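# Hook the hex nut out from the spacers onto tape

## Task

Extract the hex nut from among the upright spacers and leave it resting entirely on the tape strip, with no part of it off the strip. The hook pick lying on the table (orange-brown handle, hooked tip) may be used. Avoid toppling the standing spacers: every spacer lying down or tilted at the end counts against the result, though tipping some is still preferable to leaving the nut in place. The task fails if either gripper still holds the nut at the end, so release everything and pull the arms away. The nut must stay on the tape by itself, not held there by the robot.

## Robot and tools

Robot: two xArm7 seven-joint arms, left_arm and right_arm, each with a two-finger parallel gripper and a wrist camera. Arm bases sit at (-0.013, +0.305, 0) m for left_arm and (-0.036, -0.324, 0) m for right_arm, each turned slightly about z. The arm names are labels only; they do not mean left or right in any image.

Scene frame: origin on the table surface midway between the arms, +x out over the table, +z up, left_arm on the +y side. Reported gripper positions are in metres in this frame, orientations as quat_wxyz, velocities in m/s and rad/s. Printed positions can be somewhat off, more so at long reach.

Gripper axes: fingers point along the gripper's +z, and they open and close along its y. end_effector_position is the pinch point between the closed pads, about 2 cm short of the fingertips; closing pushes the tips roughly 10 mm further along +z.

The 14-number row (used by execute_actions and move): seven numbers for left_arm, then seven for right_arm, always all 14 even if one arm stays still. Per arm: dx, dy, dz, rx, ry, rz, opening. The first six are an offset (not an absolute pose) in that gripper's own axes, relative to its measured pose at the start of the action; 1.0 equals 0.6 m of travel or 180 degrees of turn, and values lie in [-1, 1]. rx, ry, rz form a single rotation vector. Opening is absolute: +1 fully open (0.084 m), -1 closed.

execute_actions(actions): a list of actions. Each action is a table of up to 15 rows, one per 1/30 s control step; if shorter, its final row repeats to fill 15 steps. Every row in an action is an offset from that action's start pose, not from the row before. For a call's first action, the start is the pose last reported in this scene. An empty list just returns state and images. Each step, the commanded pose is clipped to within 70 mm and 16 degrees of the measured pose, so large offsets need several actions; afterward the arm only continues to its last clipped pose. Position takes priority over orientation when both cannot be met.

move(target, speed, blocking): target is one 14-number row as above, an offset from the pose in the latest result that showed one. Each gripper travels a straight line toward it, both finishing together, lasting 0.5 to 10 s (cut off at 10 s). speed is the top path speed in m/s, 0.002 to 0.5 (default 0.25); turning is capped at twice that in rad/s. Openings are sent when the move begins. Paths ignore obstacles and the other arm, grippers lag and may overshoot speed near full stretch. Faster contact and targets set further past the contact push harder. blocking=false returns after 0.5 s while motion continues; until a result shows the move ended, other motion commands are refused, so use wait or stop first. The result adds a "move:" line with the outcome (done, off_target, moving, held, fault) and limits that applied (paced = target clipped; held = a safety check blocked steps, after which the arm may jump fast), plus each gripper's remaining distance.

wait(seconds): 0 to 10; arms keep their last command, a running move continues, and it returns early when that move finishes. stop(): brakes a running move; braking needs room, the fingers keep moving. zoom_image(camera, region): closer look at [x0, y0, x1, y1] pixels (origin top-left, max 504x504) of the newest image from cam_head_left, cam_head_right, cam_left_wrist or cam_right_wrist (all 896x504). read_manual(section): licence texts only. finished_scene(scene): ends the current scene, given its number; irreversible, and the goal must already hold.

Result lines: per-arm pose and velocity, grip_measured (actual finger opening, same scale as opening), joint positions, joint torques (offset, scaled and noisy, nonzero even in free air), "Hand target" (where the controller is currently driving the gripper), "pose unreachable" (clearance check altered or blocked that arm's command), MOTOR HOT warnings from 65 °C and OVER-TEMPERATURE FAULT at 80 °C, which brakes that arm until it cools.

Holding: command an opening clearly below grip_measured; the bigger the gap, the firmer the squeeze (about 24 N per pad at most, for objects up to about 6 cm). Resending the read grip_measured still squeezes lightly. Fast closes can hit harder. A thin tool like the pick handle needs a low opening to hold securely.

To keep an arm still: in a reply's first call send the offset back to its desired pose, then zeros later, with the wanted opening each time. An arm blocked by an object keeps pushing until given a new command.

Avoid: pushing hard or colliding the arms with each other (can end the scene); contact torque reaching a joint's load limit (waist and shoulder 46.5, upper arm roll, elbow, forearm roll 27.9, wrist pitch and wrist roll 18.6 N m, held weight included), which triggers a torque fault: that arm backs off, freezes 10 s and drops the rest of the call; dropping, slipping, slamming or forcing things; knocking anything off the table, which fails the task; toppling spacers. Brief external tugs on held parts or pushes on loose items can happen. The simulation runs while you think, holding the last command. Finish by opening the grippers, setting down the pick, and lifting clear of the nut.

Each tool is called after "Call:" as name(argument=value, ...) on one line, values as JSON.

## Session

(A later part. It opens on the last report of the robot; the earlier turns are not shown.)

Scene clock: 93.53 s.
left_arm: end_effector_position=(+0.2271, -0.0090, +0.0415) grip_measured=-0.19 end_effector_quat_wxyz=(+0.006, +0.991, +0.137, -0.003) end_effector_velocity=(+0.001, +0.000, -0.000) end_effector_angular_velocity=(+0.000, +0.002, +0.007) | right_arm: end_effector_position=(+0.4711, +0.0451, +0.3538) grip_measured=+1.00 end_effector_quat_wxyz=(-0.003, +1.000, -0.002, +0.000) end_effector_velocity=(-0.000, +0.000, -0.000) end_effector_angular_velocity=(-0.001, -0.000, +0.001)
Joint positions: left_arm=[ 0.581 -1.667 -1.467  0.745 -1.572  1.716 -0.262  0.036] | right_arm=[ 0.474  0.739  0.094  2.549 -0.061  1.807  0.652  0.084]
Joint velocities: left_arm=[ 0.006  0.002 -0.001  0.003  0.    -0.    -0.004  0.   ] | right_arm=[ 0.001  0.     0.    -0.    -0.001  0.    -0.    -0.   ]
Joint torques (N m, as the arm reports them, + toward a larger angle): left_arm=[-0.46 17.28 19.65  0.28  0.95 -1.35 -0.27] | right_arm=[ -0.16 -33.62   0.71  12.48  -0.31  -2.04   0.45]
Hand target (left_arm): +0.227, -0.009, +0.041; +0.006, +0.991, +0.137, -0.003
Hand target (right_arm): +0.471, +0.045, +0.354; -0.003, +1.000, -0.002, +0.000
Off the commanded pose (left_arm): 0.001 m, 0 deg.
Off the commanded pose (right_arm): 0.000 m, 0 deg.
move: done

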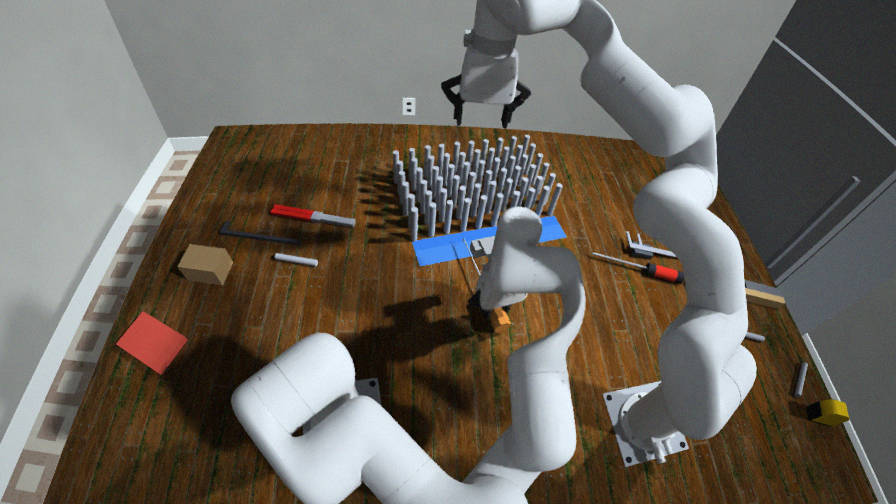

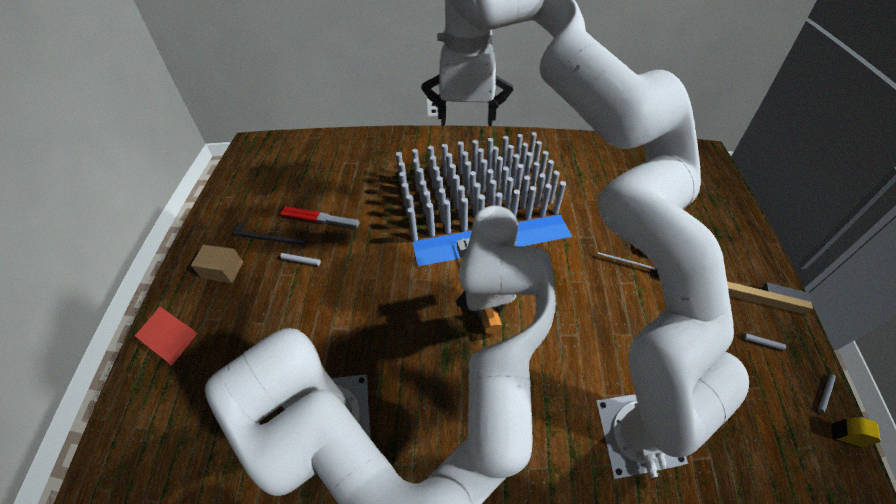

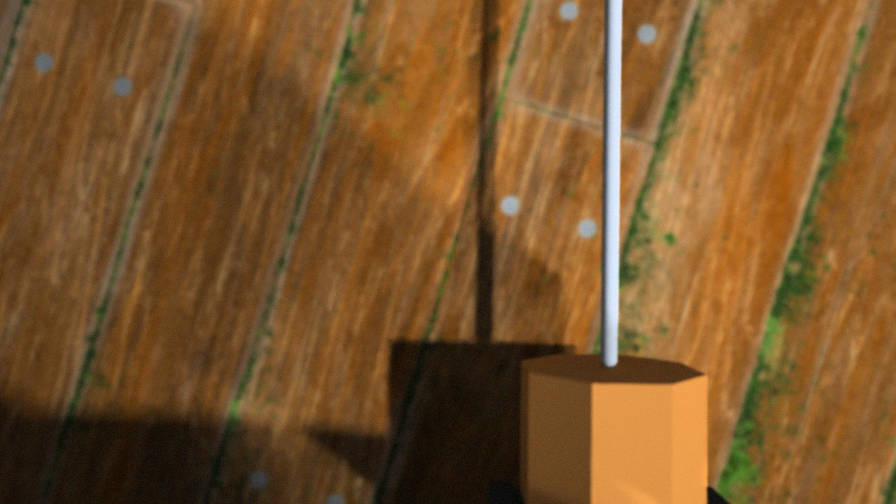

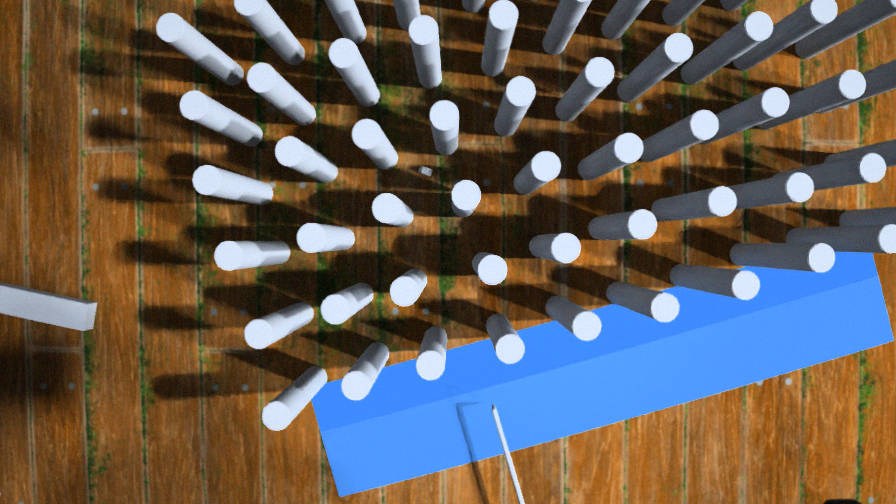

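Call:
move(target=[0.282,-0.002,0,0,0,0,-0.6,0,0,0,0,0,0,1], speed=0.06)

Call:
zoom_image(camera="cam_right_wrist", region=[380, 130, 480, 230])

Scene clock: 108.37 s.
left_arm: end_effector_position=(+0.3892, +0.0386, +0.0403) grip_measured=-0.19 end_effector_quat_wxyz=(+0.006, +0.991, +0.137, -0.003) end_effector_velocity=(+0.002, +0.001, -0.000) end_effector_angular_velocity=(+0.001, -0.002, +0.001) | right_arm: end_effector_position=(+0.4711, +0.0451, +0.3538) grip_measured=+1.00 end_effector_quat_wxyz=(-0.003, +1.000, -0.002, +0.000) end_effector_velocity=(-0.000, +0.000, +0.001) end_effector_angular_velocity=(+0.001, -0.002, +0.000)
Joint positions: left_arm=[ 1.148 -1.63  -1.476  1.065 -1.587  1.69  -0.013  0.036] | right_arm=[ 0.474  0.739  0.094  2.549 -0.061  1.807  0.652  0.084]
Joint velocities: left_arm=[ 0.004  0.    -0.001  0.002  0.    -0.002  0.001  0.   ] | right_arm=[ 0.    -0.002 -0.     0.    -0.    -0.     0.    -0.   ]
Joint torques (N m, as the arm reports them, + toward a larger angle): left_arm=[-0.81 23.47 22.64  0.22  0.58 -1.86 -0.09] | right_arm=[ -0.03 -34.11   0.42  12.58  -0.06  -2.11   0.44]
Hand target (left_arm): +0.389, +0.039, +0.040; +0.006, +0.991, +0.137, -0.003
Hand target (right_arm): +0.471, +0.045, +0.354; -0.003, +1.000, -0.002, +0.000
Off the commanded pose (left_arm): 0.001 m, 0 deg.
Off the commanded pose (right_arm): 0.000 m, 0 deg.
move: done

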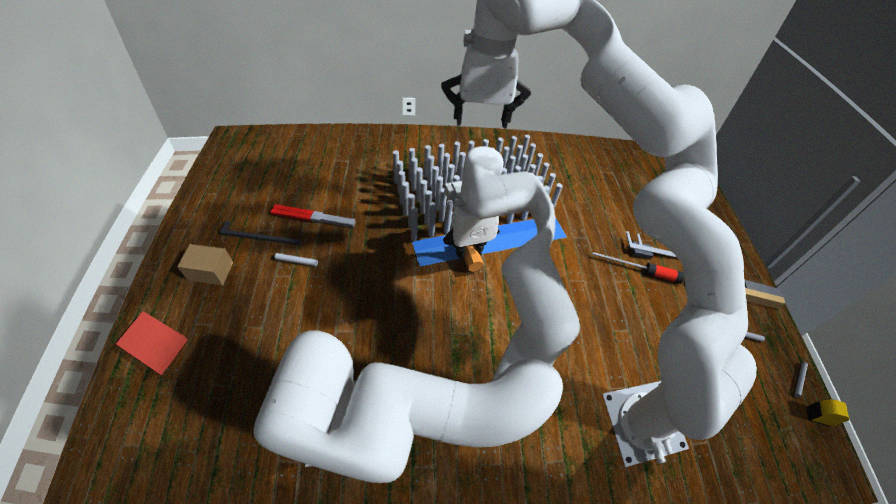

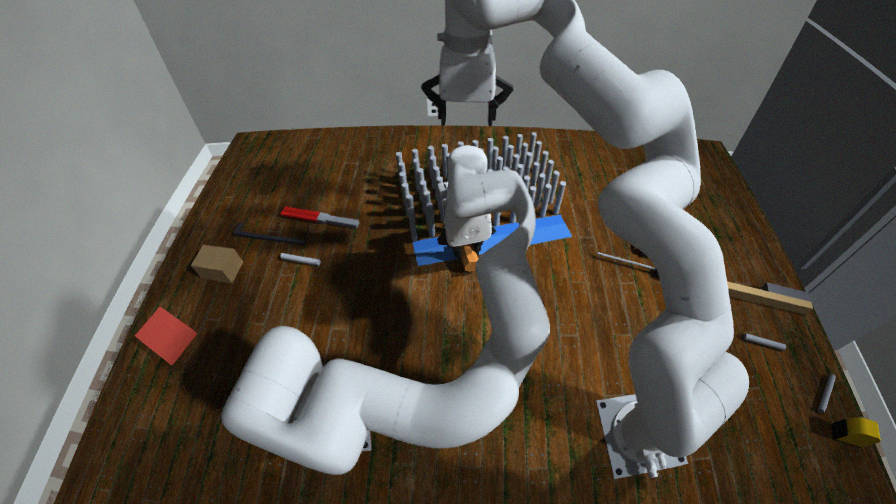

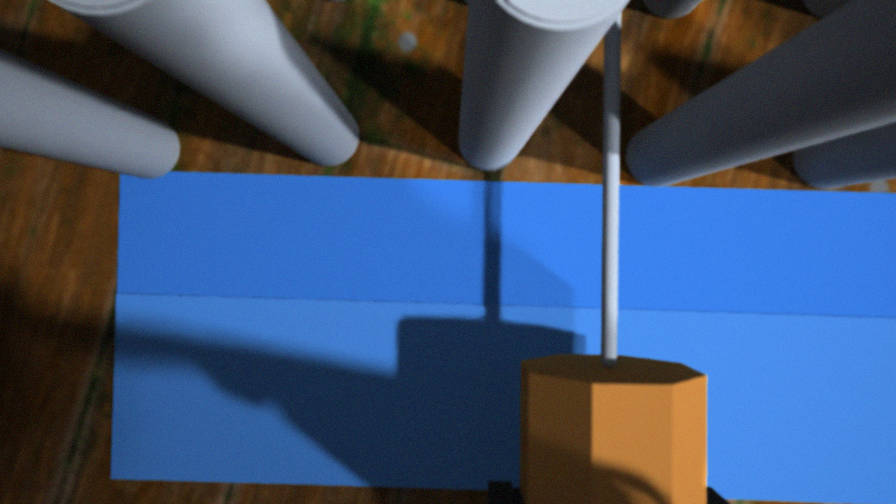

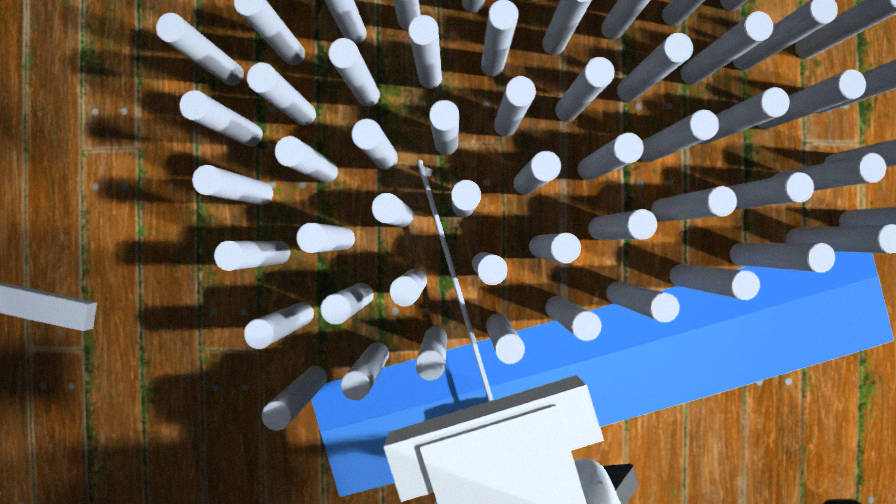

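Region (380, 130, 480, 230) of cam_right_wrist's 896x504 image, scaled by 5.040, with more detail than that image has.

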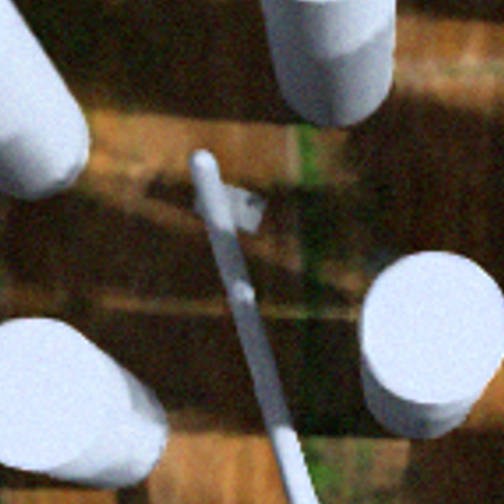

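Call:
move(target=[0.011,0,0,0,0,0.005,-0.6,0,0,0,0,0,0,1], speed=0.02)

Call:
move(target=[0,0,0.019,0,-0.006,0,-0.6,0,0,0,0,0,0,1], speed=0.02)

Call:
move(target=[-0.03,0,0.0008,0,0,0,-0.6,0,0,0,0,0,0,1], speed=0.015)

Call:
zoom_image(camera="cam_right_wrist", region=[380, 130, 480, 230])

Scene clock: 116.20 s.
left_arm: end_effector_position=(+0.3954, +0.0404, +0.0403) grip_measured=-0.19 end_effector_quat_wxyz=(+0.006, +0.992, +0.129, -0.003) end_effector_velocity=(+0.001, -0.002, -0.000) end_effector_angular_velocity=(-0.002, +0.002, -0.008) | right_arm: end_effector_position=(+0.4711, +0.0451, +0.3538) grip_measured=+1.00 end_effector_quat_wxyz=(-0.003, +1.000, -0.002, +0.000) end_effector_velocity=(+0.000, -0.000, +0.000) end_effector_angular_velocity=(-0.002, -0.002, -0.000)
Joint positions: left_arm=[ 1.169 -1.629 -1.476  1.082 -1.588  1.689  0.007  0.036] | right_arm=[ 0.474  0.739  0.094  2.549 -0.061  1.807  0.652  0.084]
Joint velocities: left_arm=[ 0.004  0.001 -0.001  0.006 -0.002  0.002  0.005  0.   ] | right_arm=[ 0.001 -0.    -0.001  0.    -0.002  0.     0.    -0.   ]
Joint torques (N m, as the arm reports them, + toward a larger angle): left_arm=[-0.22 24.21 21.91  0.43  1.12 -1.49 -0.18] | right_arm=[ -0.26 -33.81   0.57  12.53   0.01  -2.02   0.59]
Hand target (left_arm): +0.396, +0.040, +0.040; +0.006, +0.992, +0.129, -0.003
Hand target (right_arm): +0.471, +0.045, +0.354; -0.003, +1.000, -0.002, +0.000
Off the commanded pose (left_arm): 0.000 m, 0 deg.
Off the commanded pose (right_arm): 0.000 m, 0 deg.
move: done

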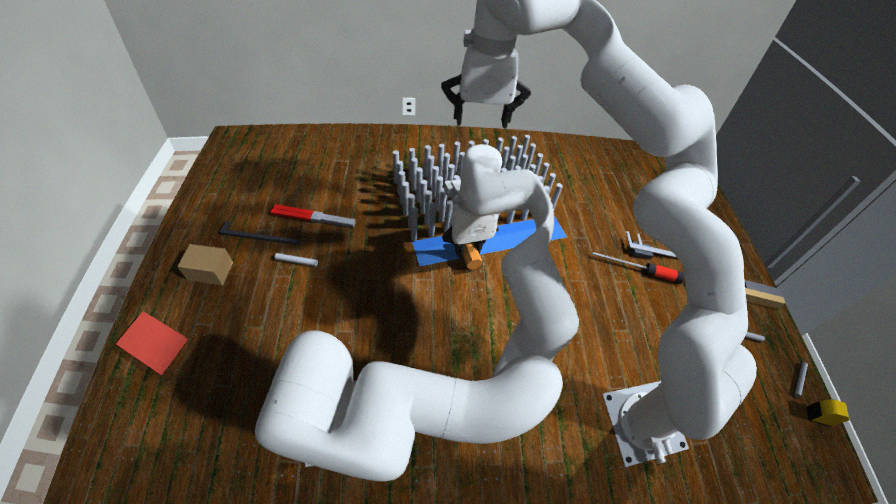

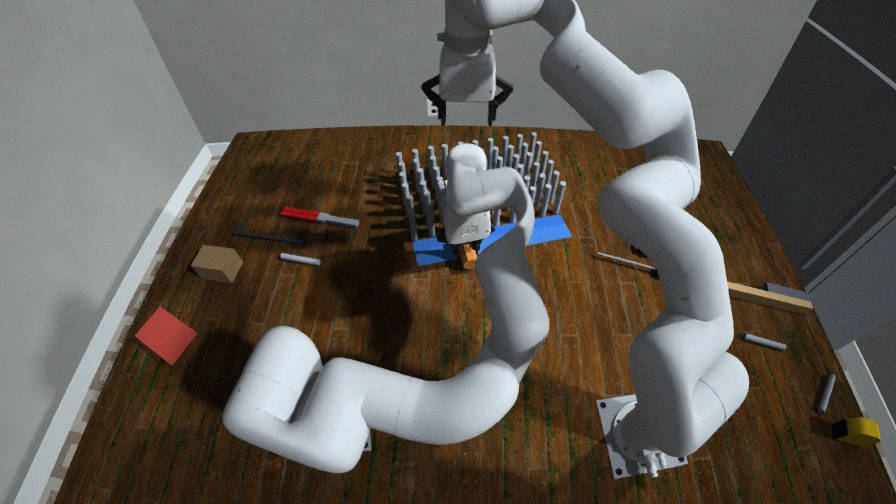

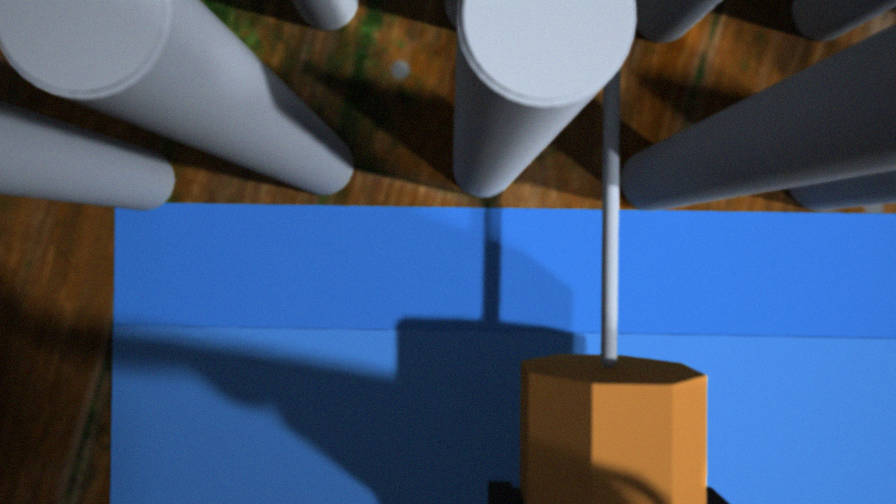

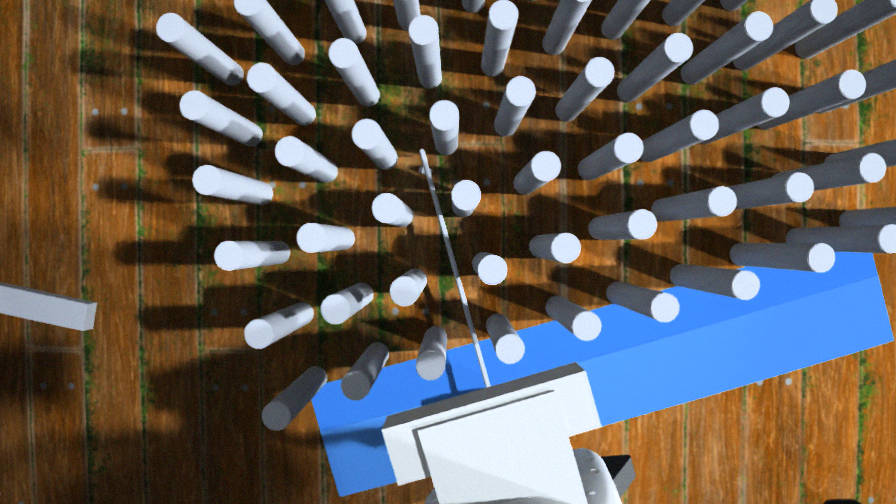

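Scene clock: 117.07 s.
left_arm: end_effector_position=(+0.3955, +0.0404, +0.0291) grip_measured=-0.19 end_effector_quat_wxyz=(+0.007, +0.992, +0.129, -0.012) end_effector_velocity=(+0.000, -0.001, -0.001) end_effector_angular_velocity=(-0.002, +0.001, -0.002) | right_arm: end_effector_position=(+0.4711, +0.0451, +0.3538) grip_measured=+1.00 end_effector_quat_wxyz=(-0.003, +1.000, -0.002, +0.000) end_effector_velocity=(+0.000, +0.000, -0.000) end_effector_angular_velocity=(+0.000, +0.001, +0.000)
Joint positions: left_arm=[ 1.182 -1.632 -1.499  1.092 -1.603  1.688  0.01   0.036] | right_arm=[ 0.474  0.739  0.094  2.549 -0.061  1.807  0.652  0.084]
Joint velocities: left_arm=[ 0.001  0.    -0.002  0.002 -0.003 -0.001  0.     0.   ] | right_arm=[ 0.     0.001 -0.     0.     0.001 -0.    -0.    -0.   ]
Joint torques (N m, as the arm reports them, + toward a larger angle): left_arm=[-0.62 24.14 21.8   0.18  0.71 -1.37 -0.38] | right_arm=[ -0.13 -33.93   0.5   12.69  -0.22  -1.92   0.59]
Hand target (left_arm): +0.395, +0.040, +0.029; +0.007, +0.992, +0.129, -0.012
Hand target (right_arm): +0.471, +0.045, +0.354; -0.003, +1.000, -0.002, +0.000
Off the commanded pose (left_arm): 0.000 m, 0 deg.
Off the commanded pose (right_arm): 0.000 m, 0 deg.
move: done

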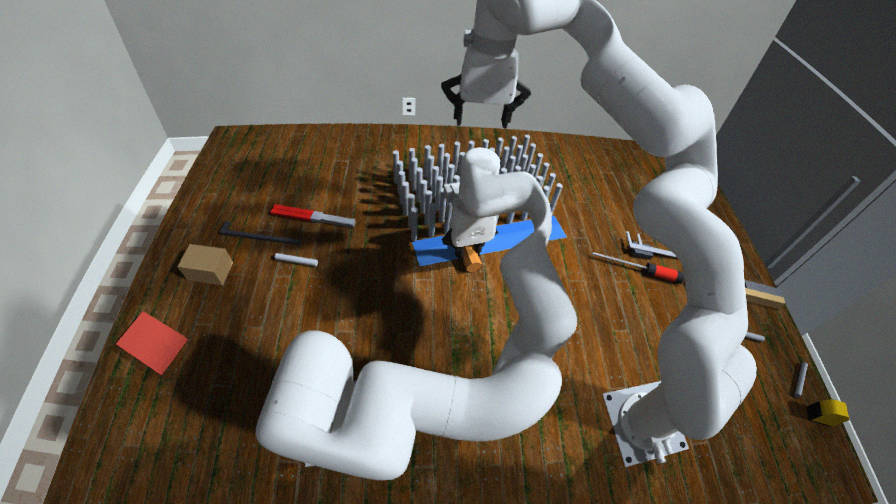

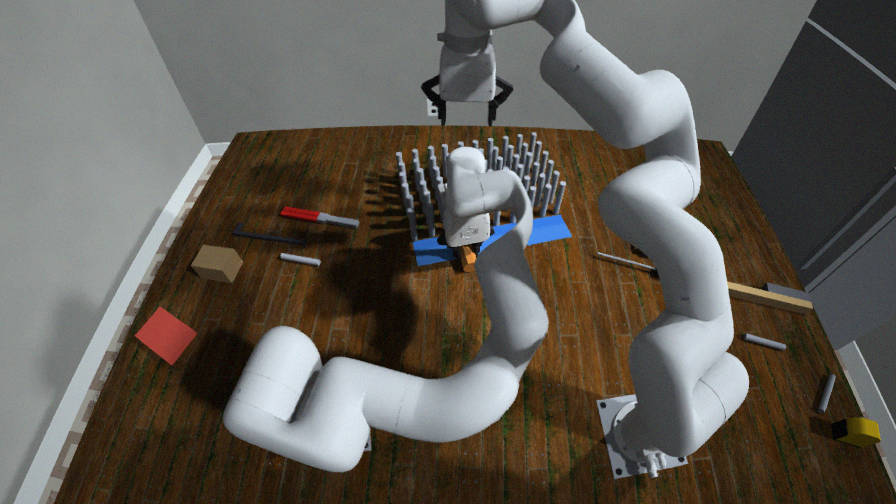

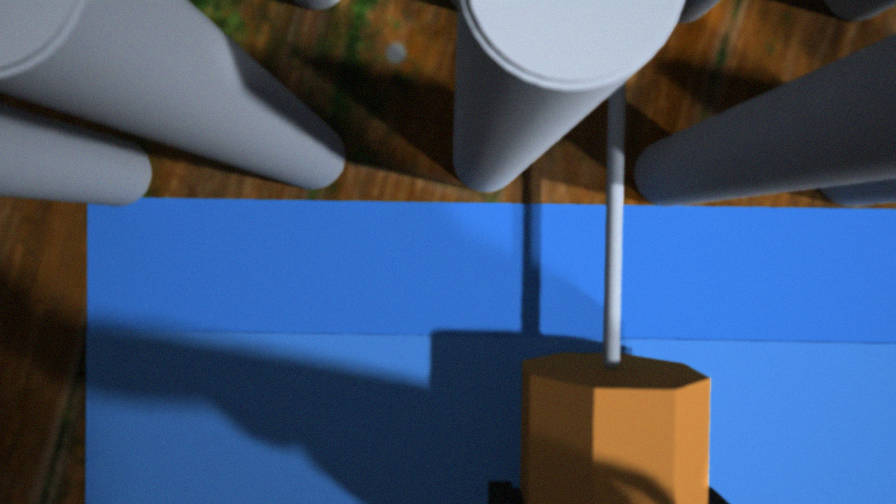

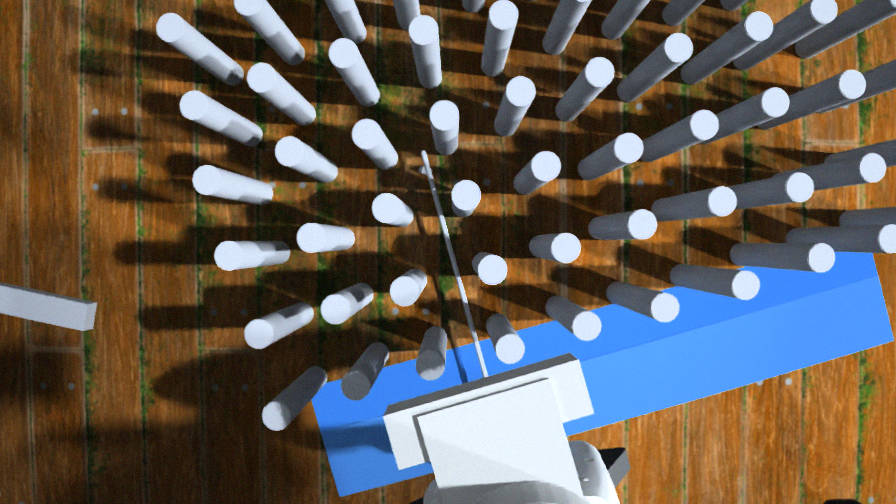

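Scene clock: 118.53 s.
left_arm: end_effector_position=(+0.3782, +0.0357, +0.0291) grip_measured=-0.19 end_effector_quat_wxyz=(+0.007, +0.992, +0.129, -0.012) end_effector_velocity=(-0.001, +0.000, -0.000) end_effector_angular_velocity=(-0.002, +0.001, +0.002) | right_arm: end_effector_position=(+0.4711, +0.0451, +0.3538) grip_measured=+1.00 end_effector_quat_wxyz=(-0.003, +1.000, -0.002, +0.000) end_effector_velocity=(-0.000, +0.001, -0.001) end_effector_angular_velocity=(-0.001, +0.002, +0.002)
Joint positions: left_arm=[ 1.122 -1.635 -1.5    1.046 -1.601  1.69  -0.004  0.036] | right_arm=[ 0.474  0.739  0.094  2.549 -0.061  1.807  0.652  0.084]
Joint velocities: left_arm=[-0.003  0.    -0.001 -0.004 -0.001  0.    -0.001 -0.   ] | right_arm=[ 0.001  0.001 -0.    -0.001 -0.    -0.    -0.    -0.   ]
Joint torques (N m, as the arm reports them, + toward a larger angle): left_arm=[-1.07 23.3  21.36  0.01  0.93 -1.17 -0.44] | right_arm=[ -0.2  -33.6    0.44  12.74  -0.17  -1.87   0.47]
Hand target (left_arm): +0.378, +0.036, +0.029; +0.007, +0.992, +0.129, -0.012
Hand target (right_arm): +0.471, +0.045, +0.354; -0.003, +1.000, -0.002, +0.000
Off the commanded pose (left_arm): 0.000 m, 0 deg.
Off the commanded pose (right_arm): 0.000 m, 0 deg.
move: done

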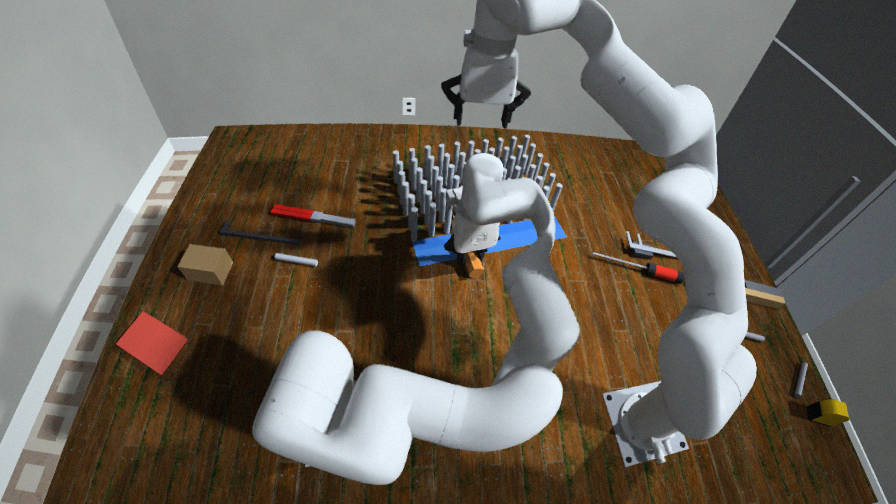

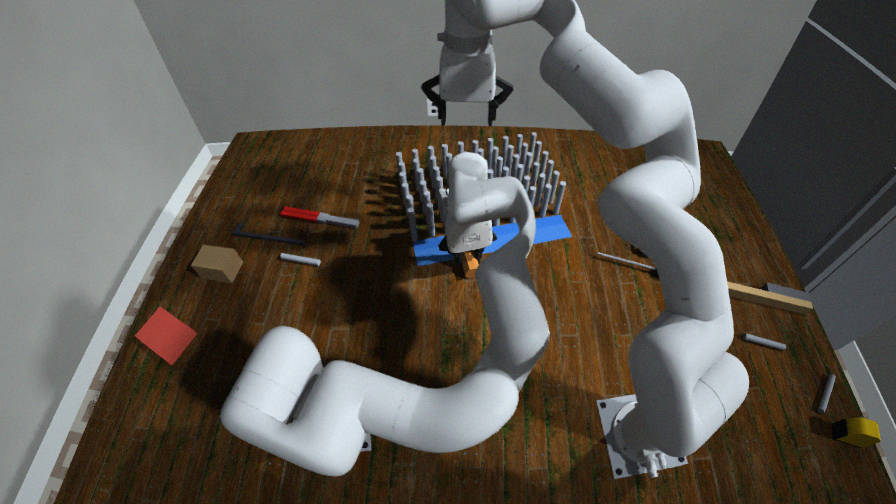

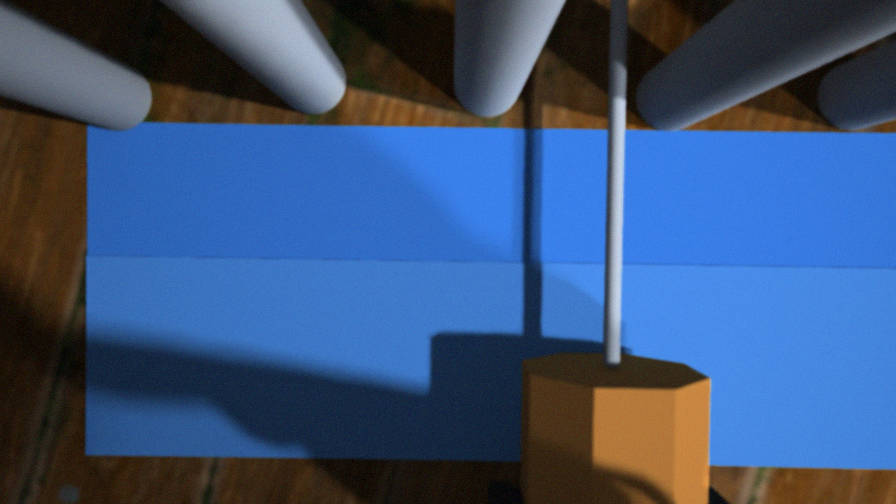

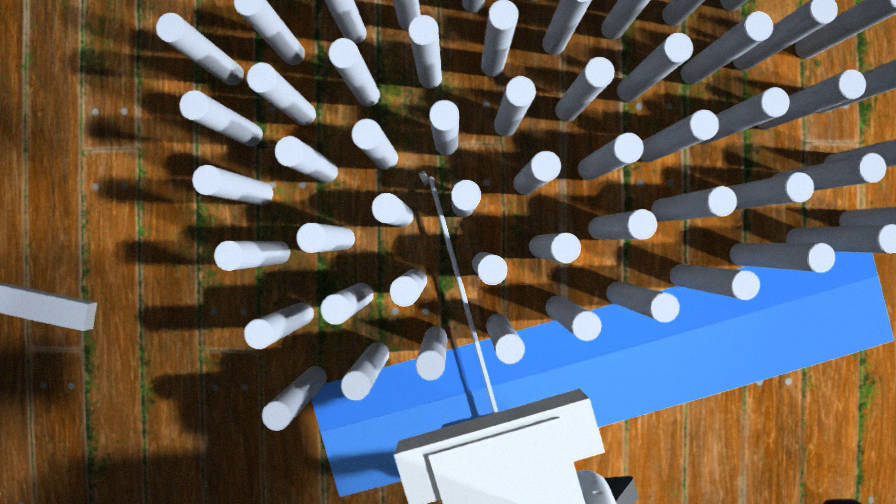

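Region (380, 130, 480, 230) of cam_right_wrist's 896x504 image, scaled by 5.040, with more detail than that image has.

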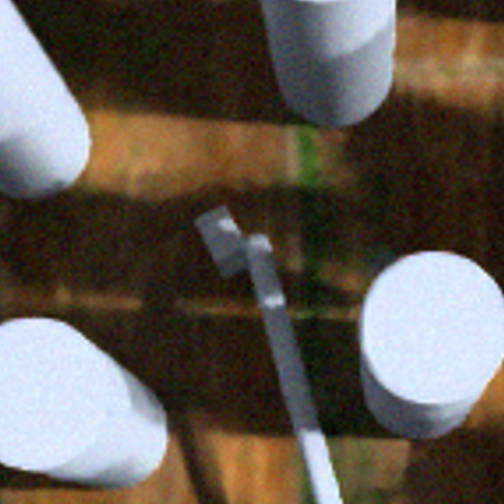

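Call:
move(target=[0.005,0.001,-0.011,0,0,0,-0.6,0,0,0,0,0,0,1], speed=0.015)

Call:
move(target=[0,-0.011,0,0,0,0,-0.6,0,0,0,0,0,0,1], speed=0.01)

Call:
zoom_image(camera="cam_right_wrist", region=[380, 130, 480, 230])

Scene clock: 131.57 s.
left_arm: end_effector_position=(+0.3814, +0.0360, +0.0355) grip_measured=-0.19 end_effector_quat_wxyz=(+0.007, +0.992, +0.129, -0.012) end_effector_velocity=(-0.000, +0.001, -0.000) end_effector_angular_velocity=(+0.002, +0.003, +0.000) | right_arm: end_effector_position=(+0.4711, +0.0451, +0.3538) grip_measured=+1.00 end_effector_quat_wxyz=(-0.003, +1.000, -0.002, +0.000) end_effector_velocity=(+0.000, -0.001, +0.001) end_effector_angular_velocity=(+0.000, -0.003, -0.001)
Joint positions: left_arm=[ 1.134 -1.628 -1.486  1.057 -1.589  1.698 -0.002  0.036] | right_arm=[ 0.474  0.739  0.094  2.549 -0.061  1.807  0.652  0.084]
Joint velocities: left_arm=[ 0.002  0.    -0.     0.001  0.002  0.002  0.     0.   ] | right_arm=[-0.    -0.002  0.     0.001 -0.002  0.     0.     0.   ]
Joint torques (N m, as the arm reports them, + toward a larger angle): left_arm=[-0.49 23.34 22.24  0.43  1.24 -1.46 -0.2 ] | right_arm=[ -0.41 -33.99   0.73  12.61  -0.07  -2.06   0.65]
Hand target (left_arm): +0.381, +0.036, +0.036; +0.007, +0.992, +0.129, -0.012
Hand target (right_arm): +0.471, +0.045, +0.354; -0.003, +1.000, -0.002, +0.000
Off the commanded pose (left_arm): 0.000 m, 0 deg.
Off the commanded pose (right_arm): 0.000 m, 0 deg.
move: done

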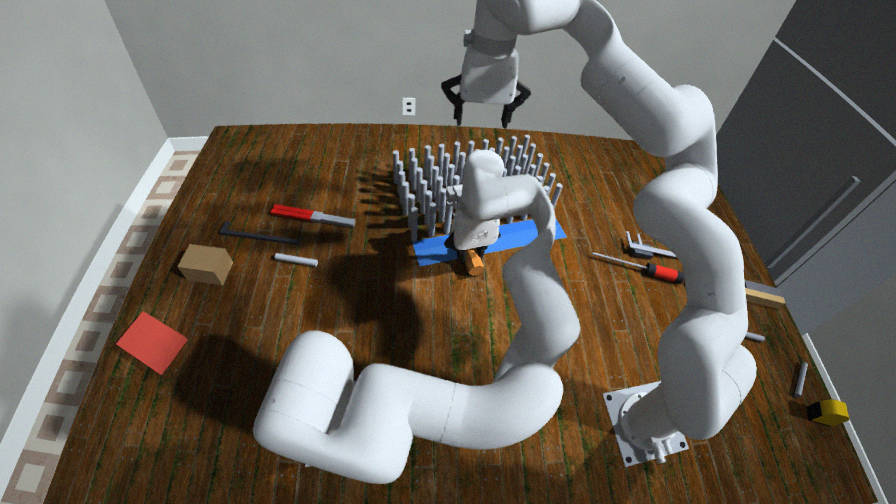

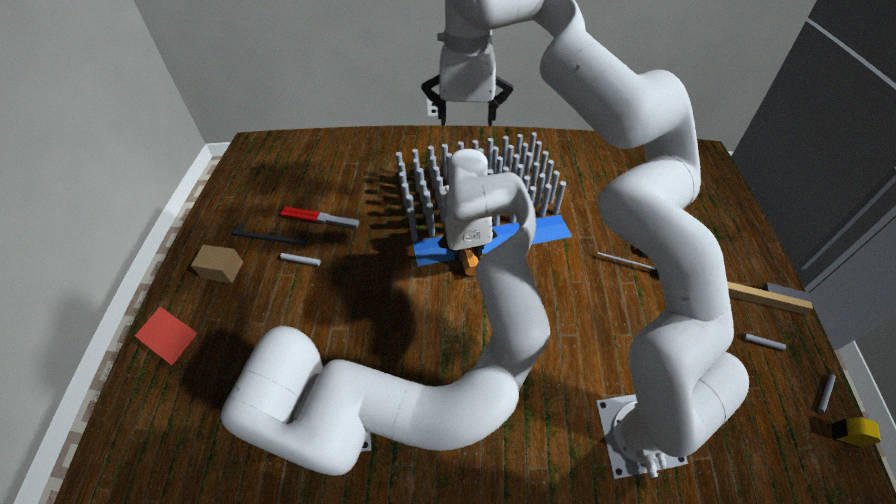

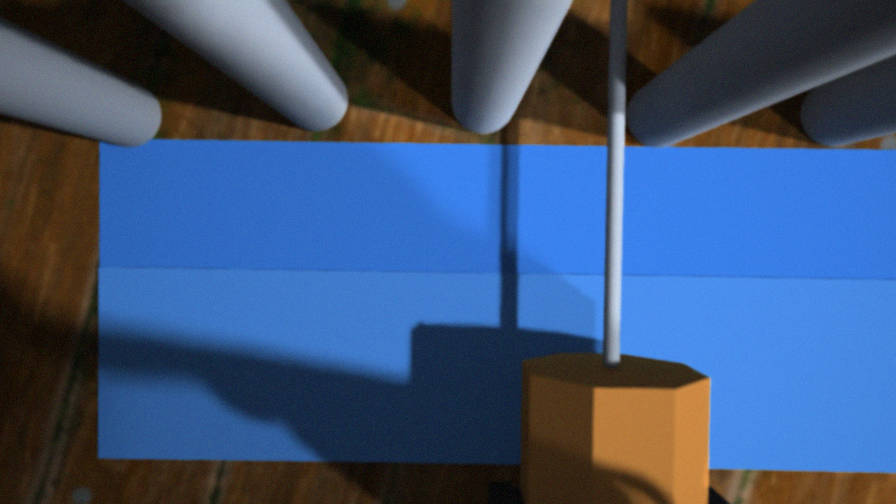

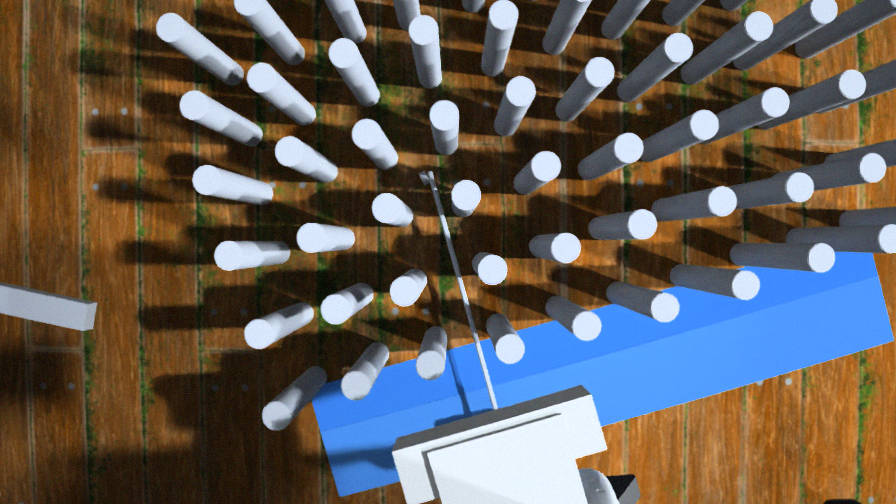

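Scene clock: 132.43 s.
left_arm: end_effector_position=(+0.3797, +0.0423, +0.0354) grip_measured=-0.19 end_effector_quat_wxyz=(+0.007, +0.992, +0.129, -0.012) end_effector_velocity=(-0.000, +0.000, -0.001) end_effector_angular_velocity=(-0.000, -0.001, -0.003) | right_arm: end_effector_position=(+0.4711, +0.0451, +0.3538) grip_measured=+1.00 end_effector_quat_wxyz=(-0.003, +1.000, -0.002, +0.000) end_effector_velocity=(+0.000, -0.000, -0.000) end_effector_angular_velocity=(+0.001, +0.000, -0.000)
Joint positions: left_arm=[ 1.13  -1.628 -1.487  1.038 -1.588  1.698  0.012  0.036] | right_arm=[ 0.474  0.739  0.094  2.549 -0.061  1.807  0.652  0.084]
Joint velocities: left_arm=[-0.001  0.    -0.002 -0.001 -0.001 -0.002  0.003  0.   ] | right_arm=[-0.001  0.     0.001 -0.     0.    -0.     0.    -0.   ]
Joint torques (N m, as the arm reports them, + toward a larger angle): left_arm=[-0.46 22.83 22.04  0.25  0.81 -1.18 -0.21] | right_arm=[ -0.64 -33.72   0.7   12.93  -0.12  -1.9    0.48]
Hand target (left_arm): +0.380, +0.042, +0.035; +0.007, +0.992, +0.129, -0.012
Hand target (right_arm): +0.471, +0.045, +0.354; -0.003, +1.000, -0.002, +0.000
Off the commanded pose (left_arm): 0.000 m, 0 deg.
Off the commanded pose (right_arm): 0.000 m, 0 deg.
move: done

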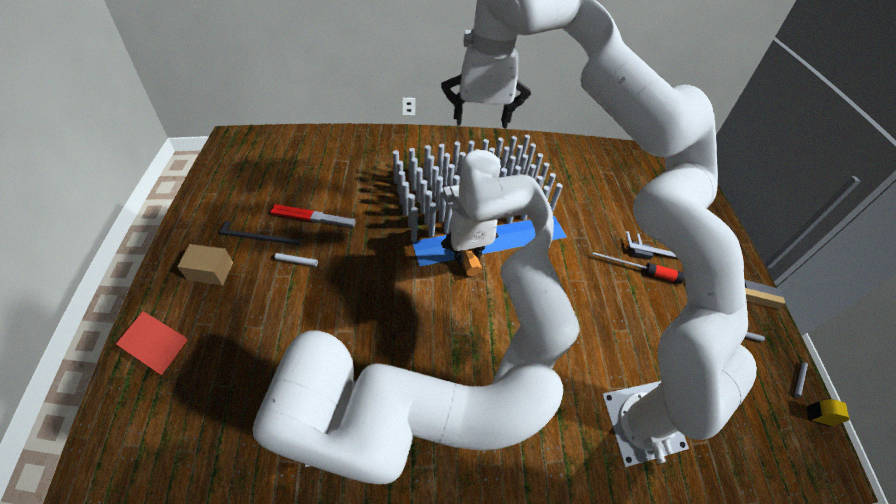

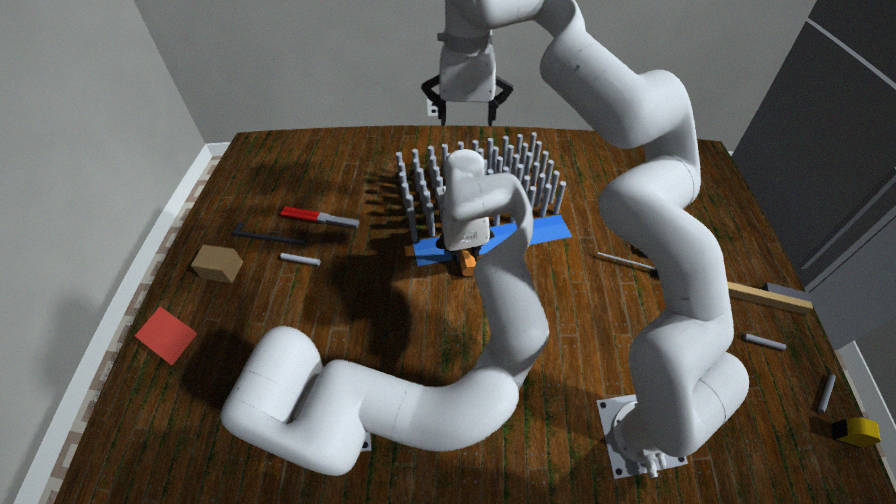

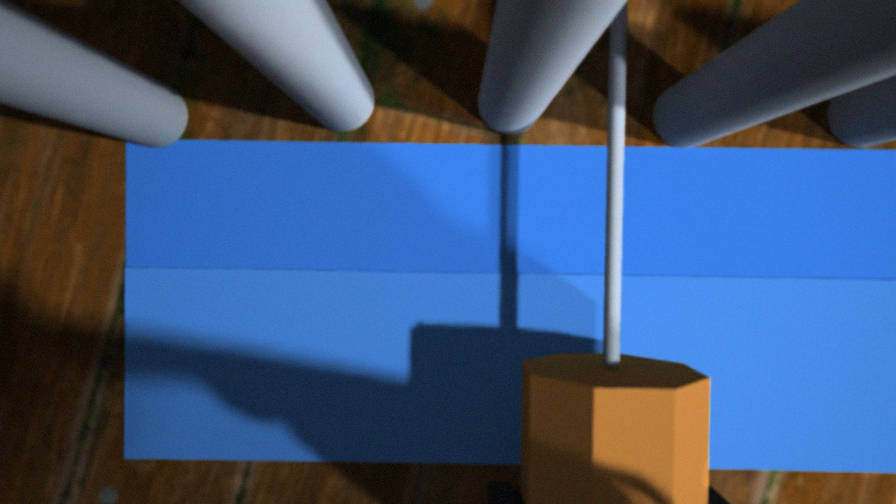

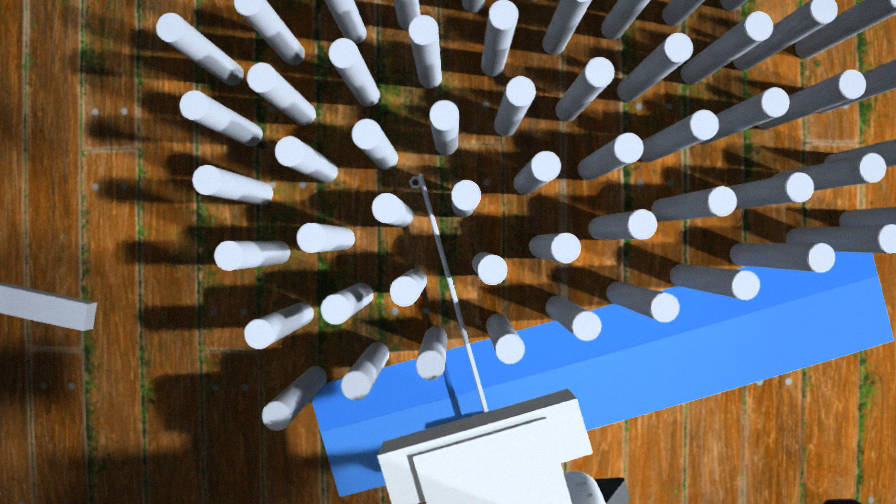

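Region (380, 130, 480, 230) of cam_right_wrist's 896x504 image, scaled by 5.040, with more detail than that image has.

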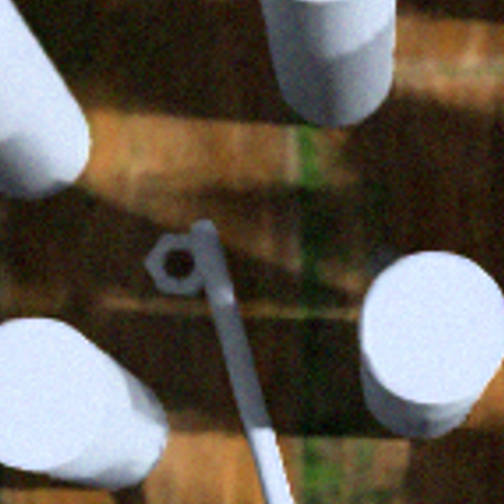

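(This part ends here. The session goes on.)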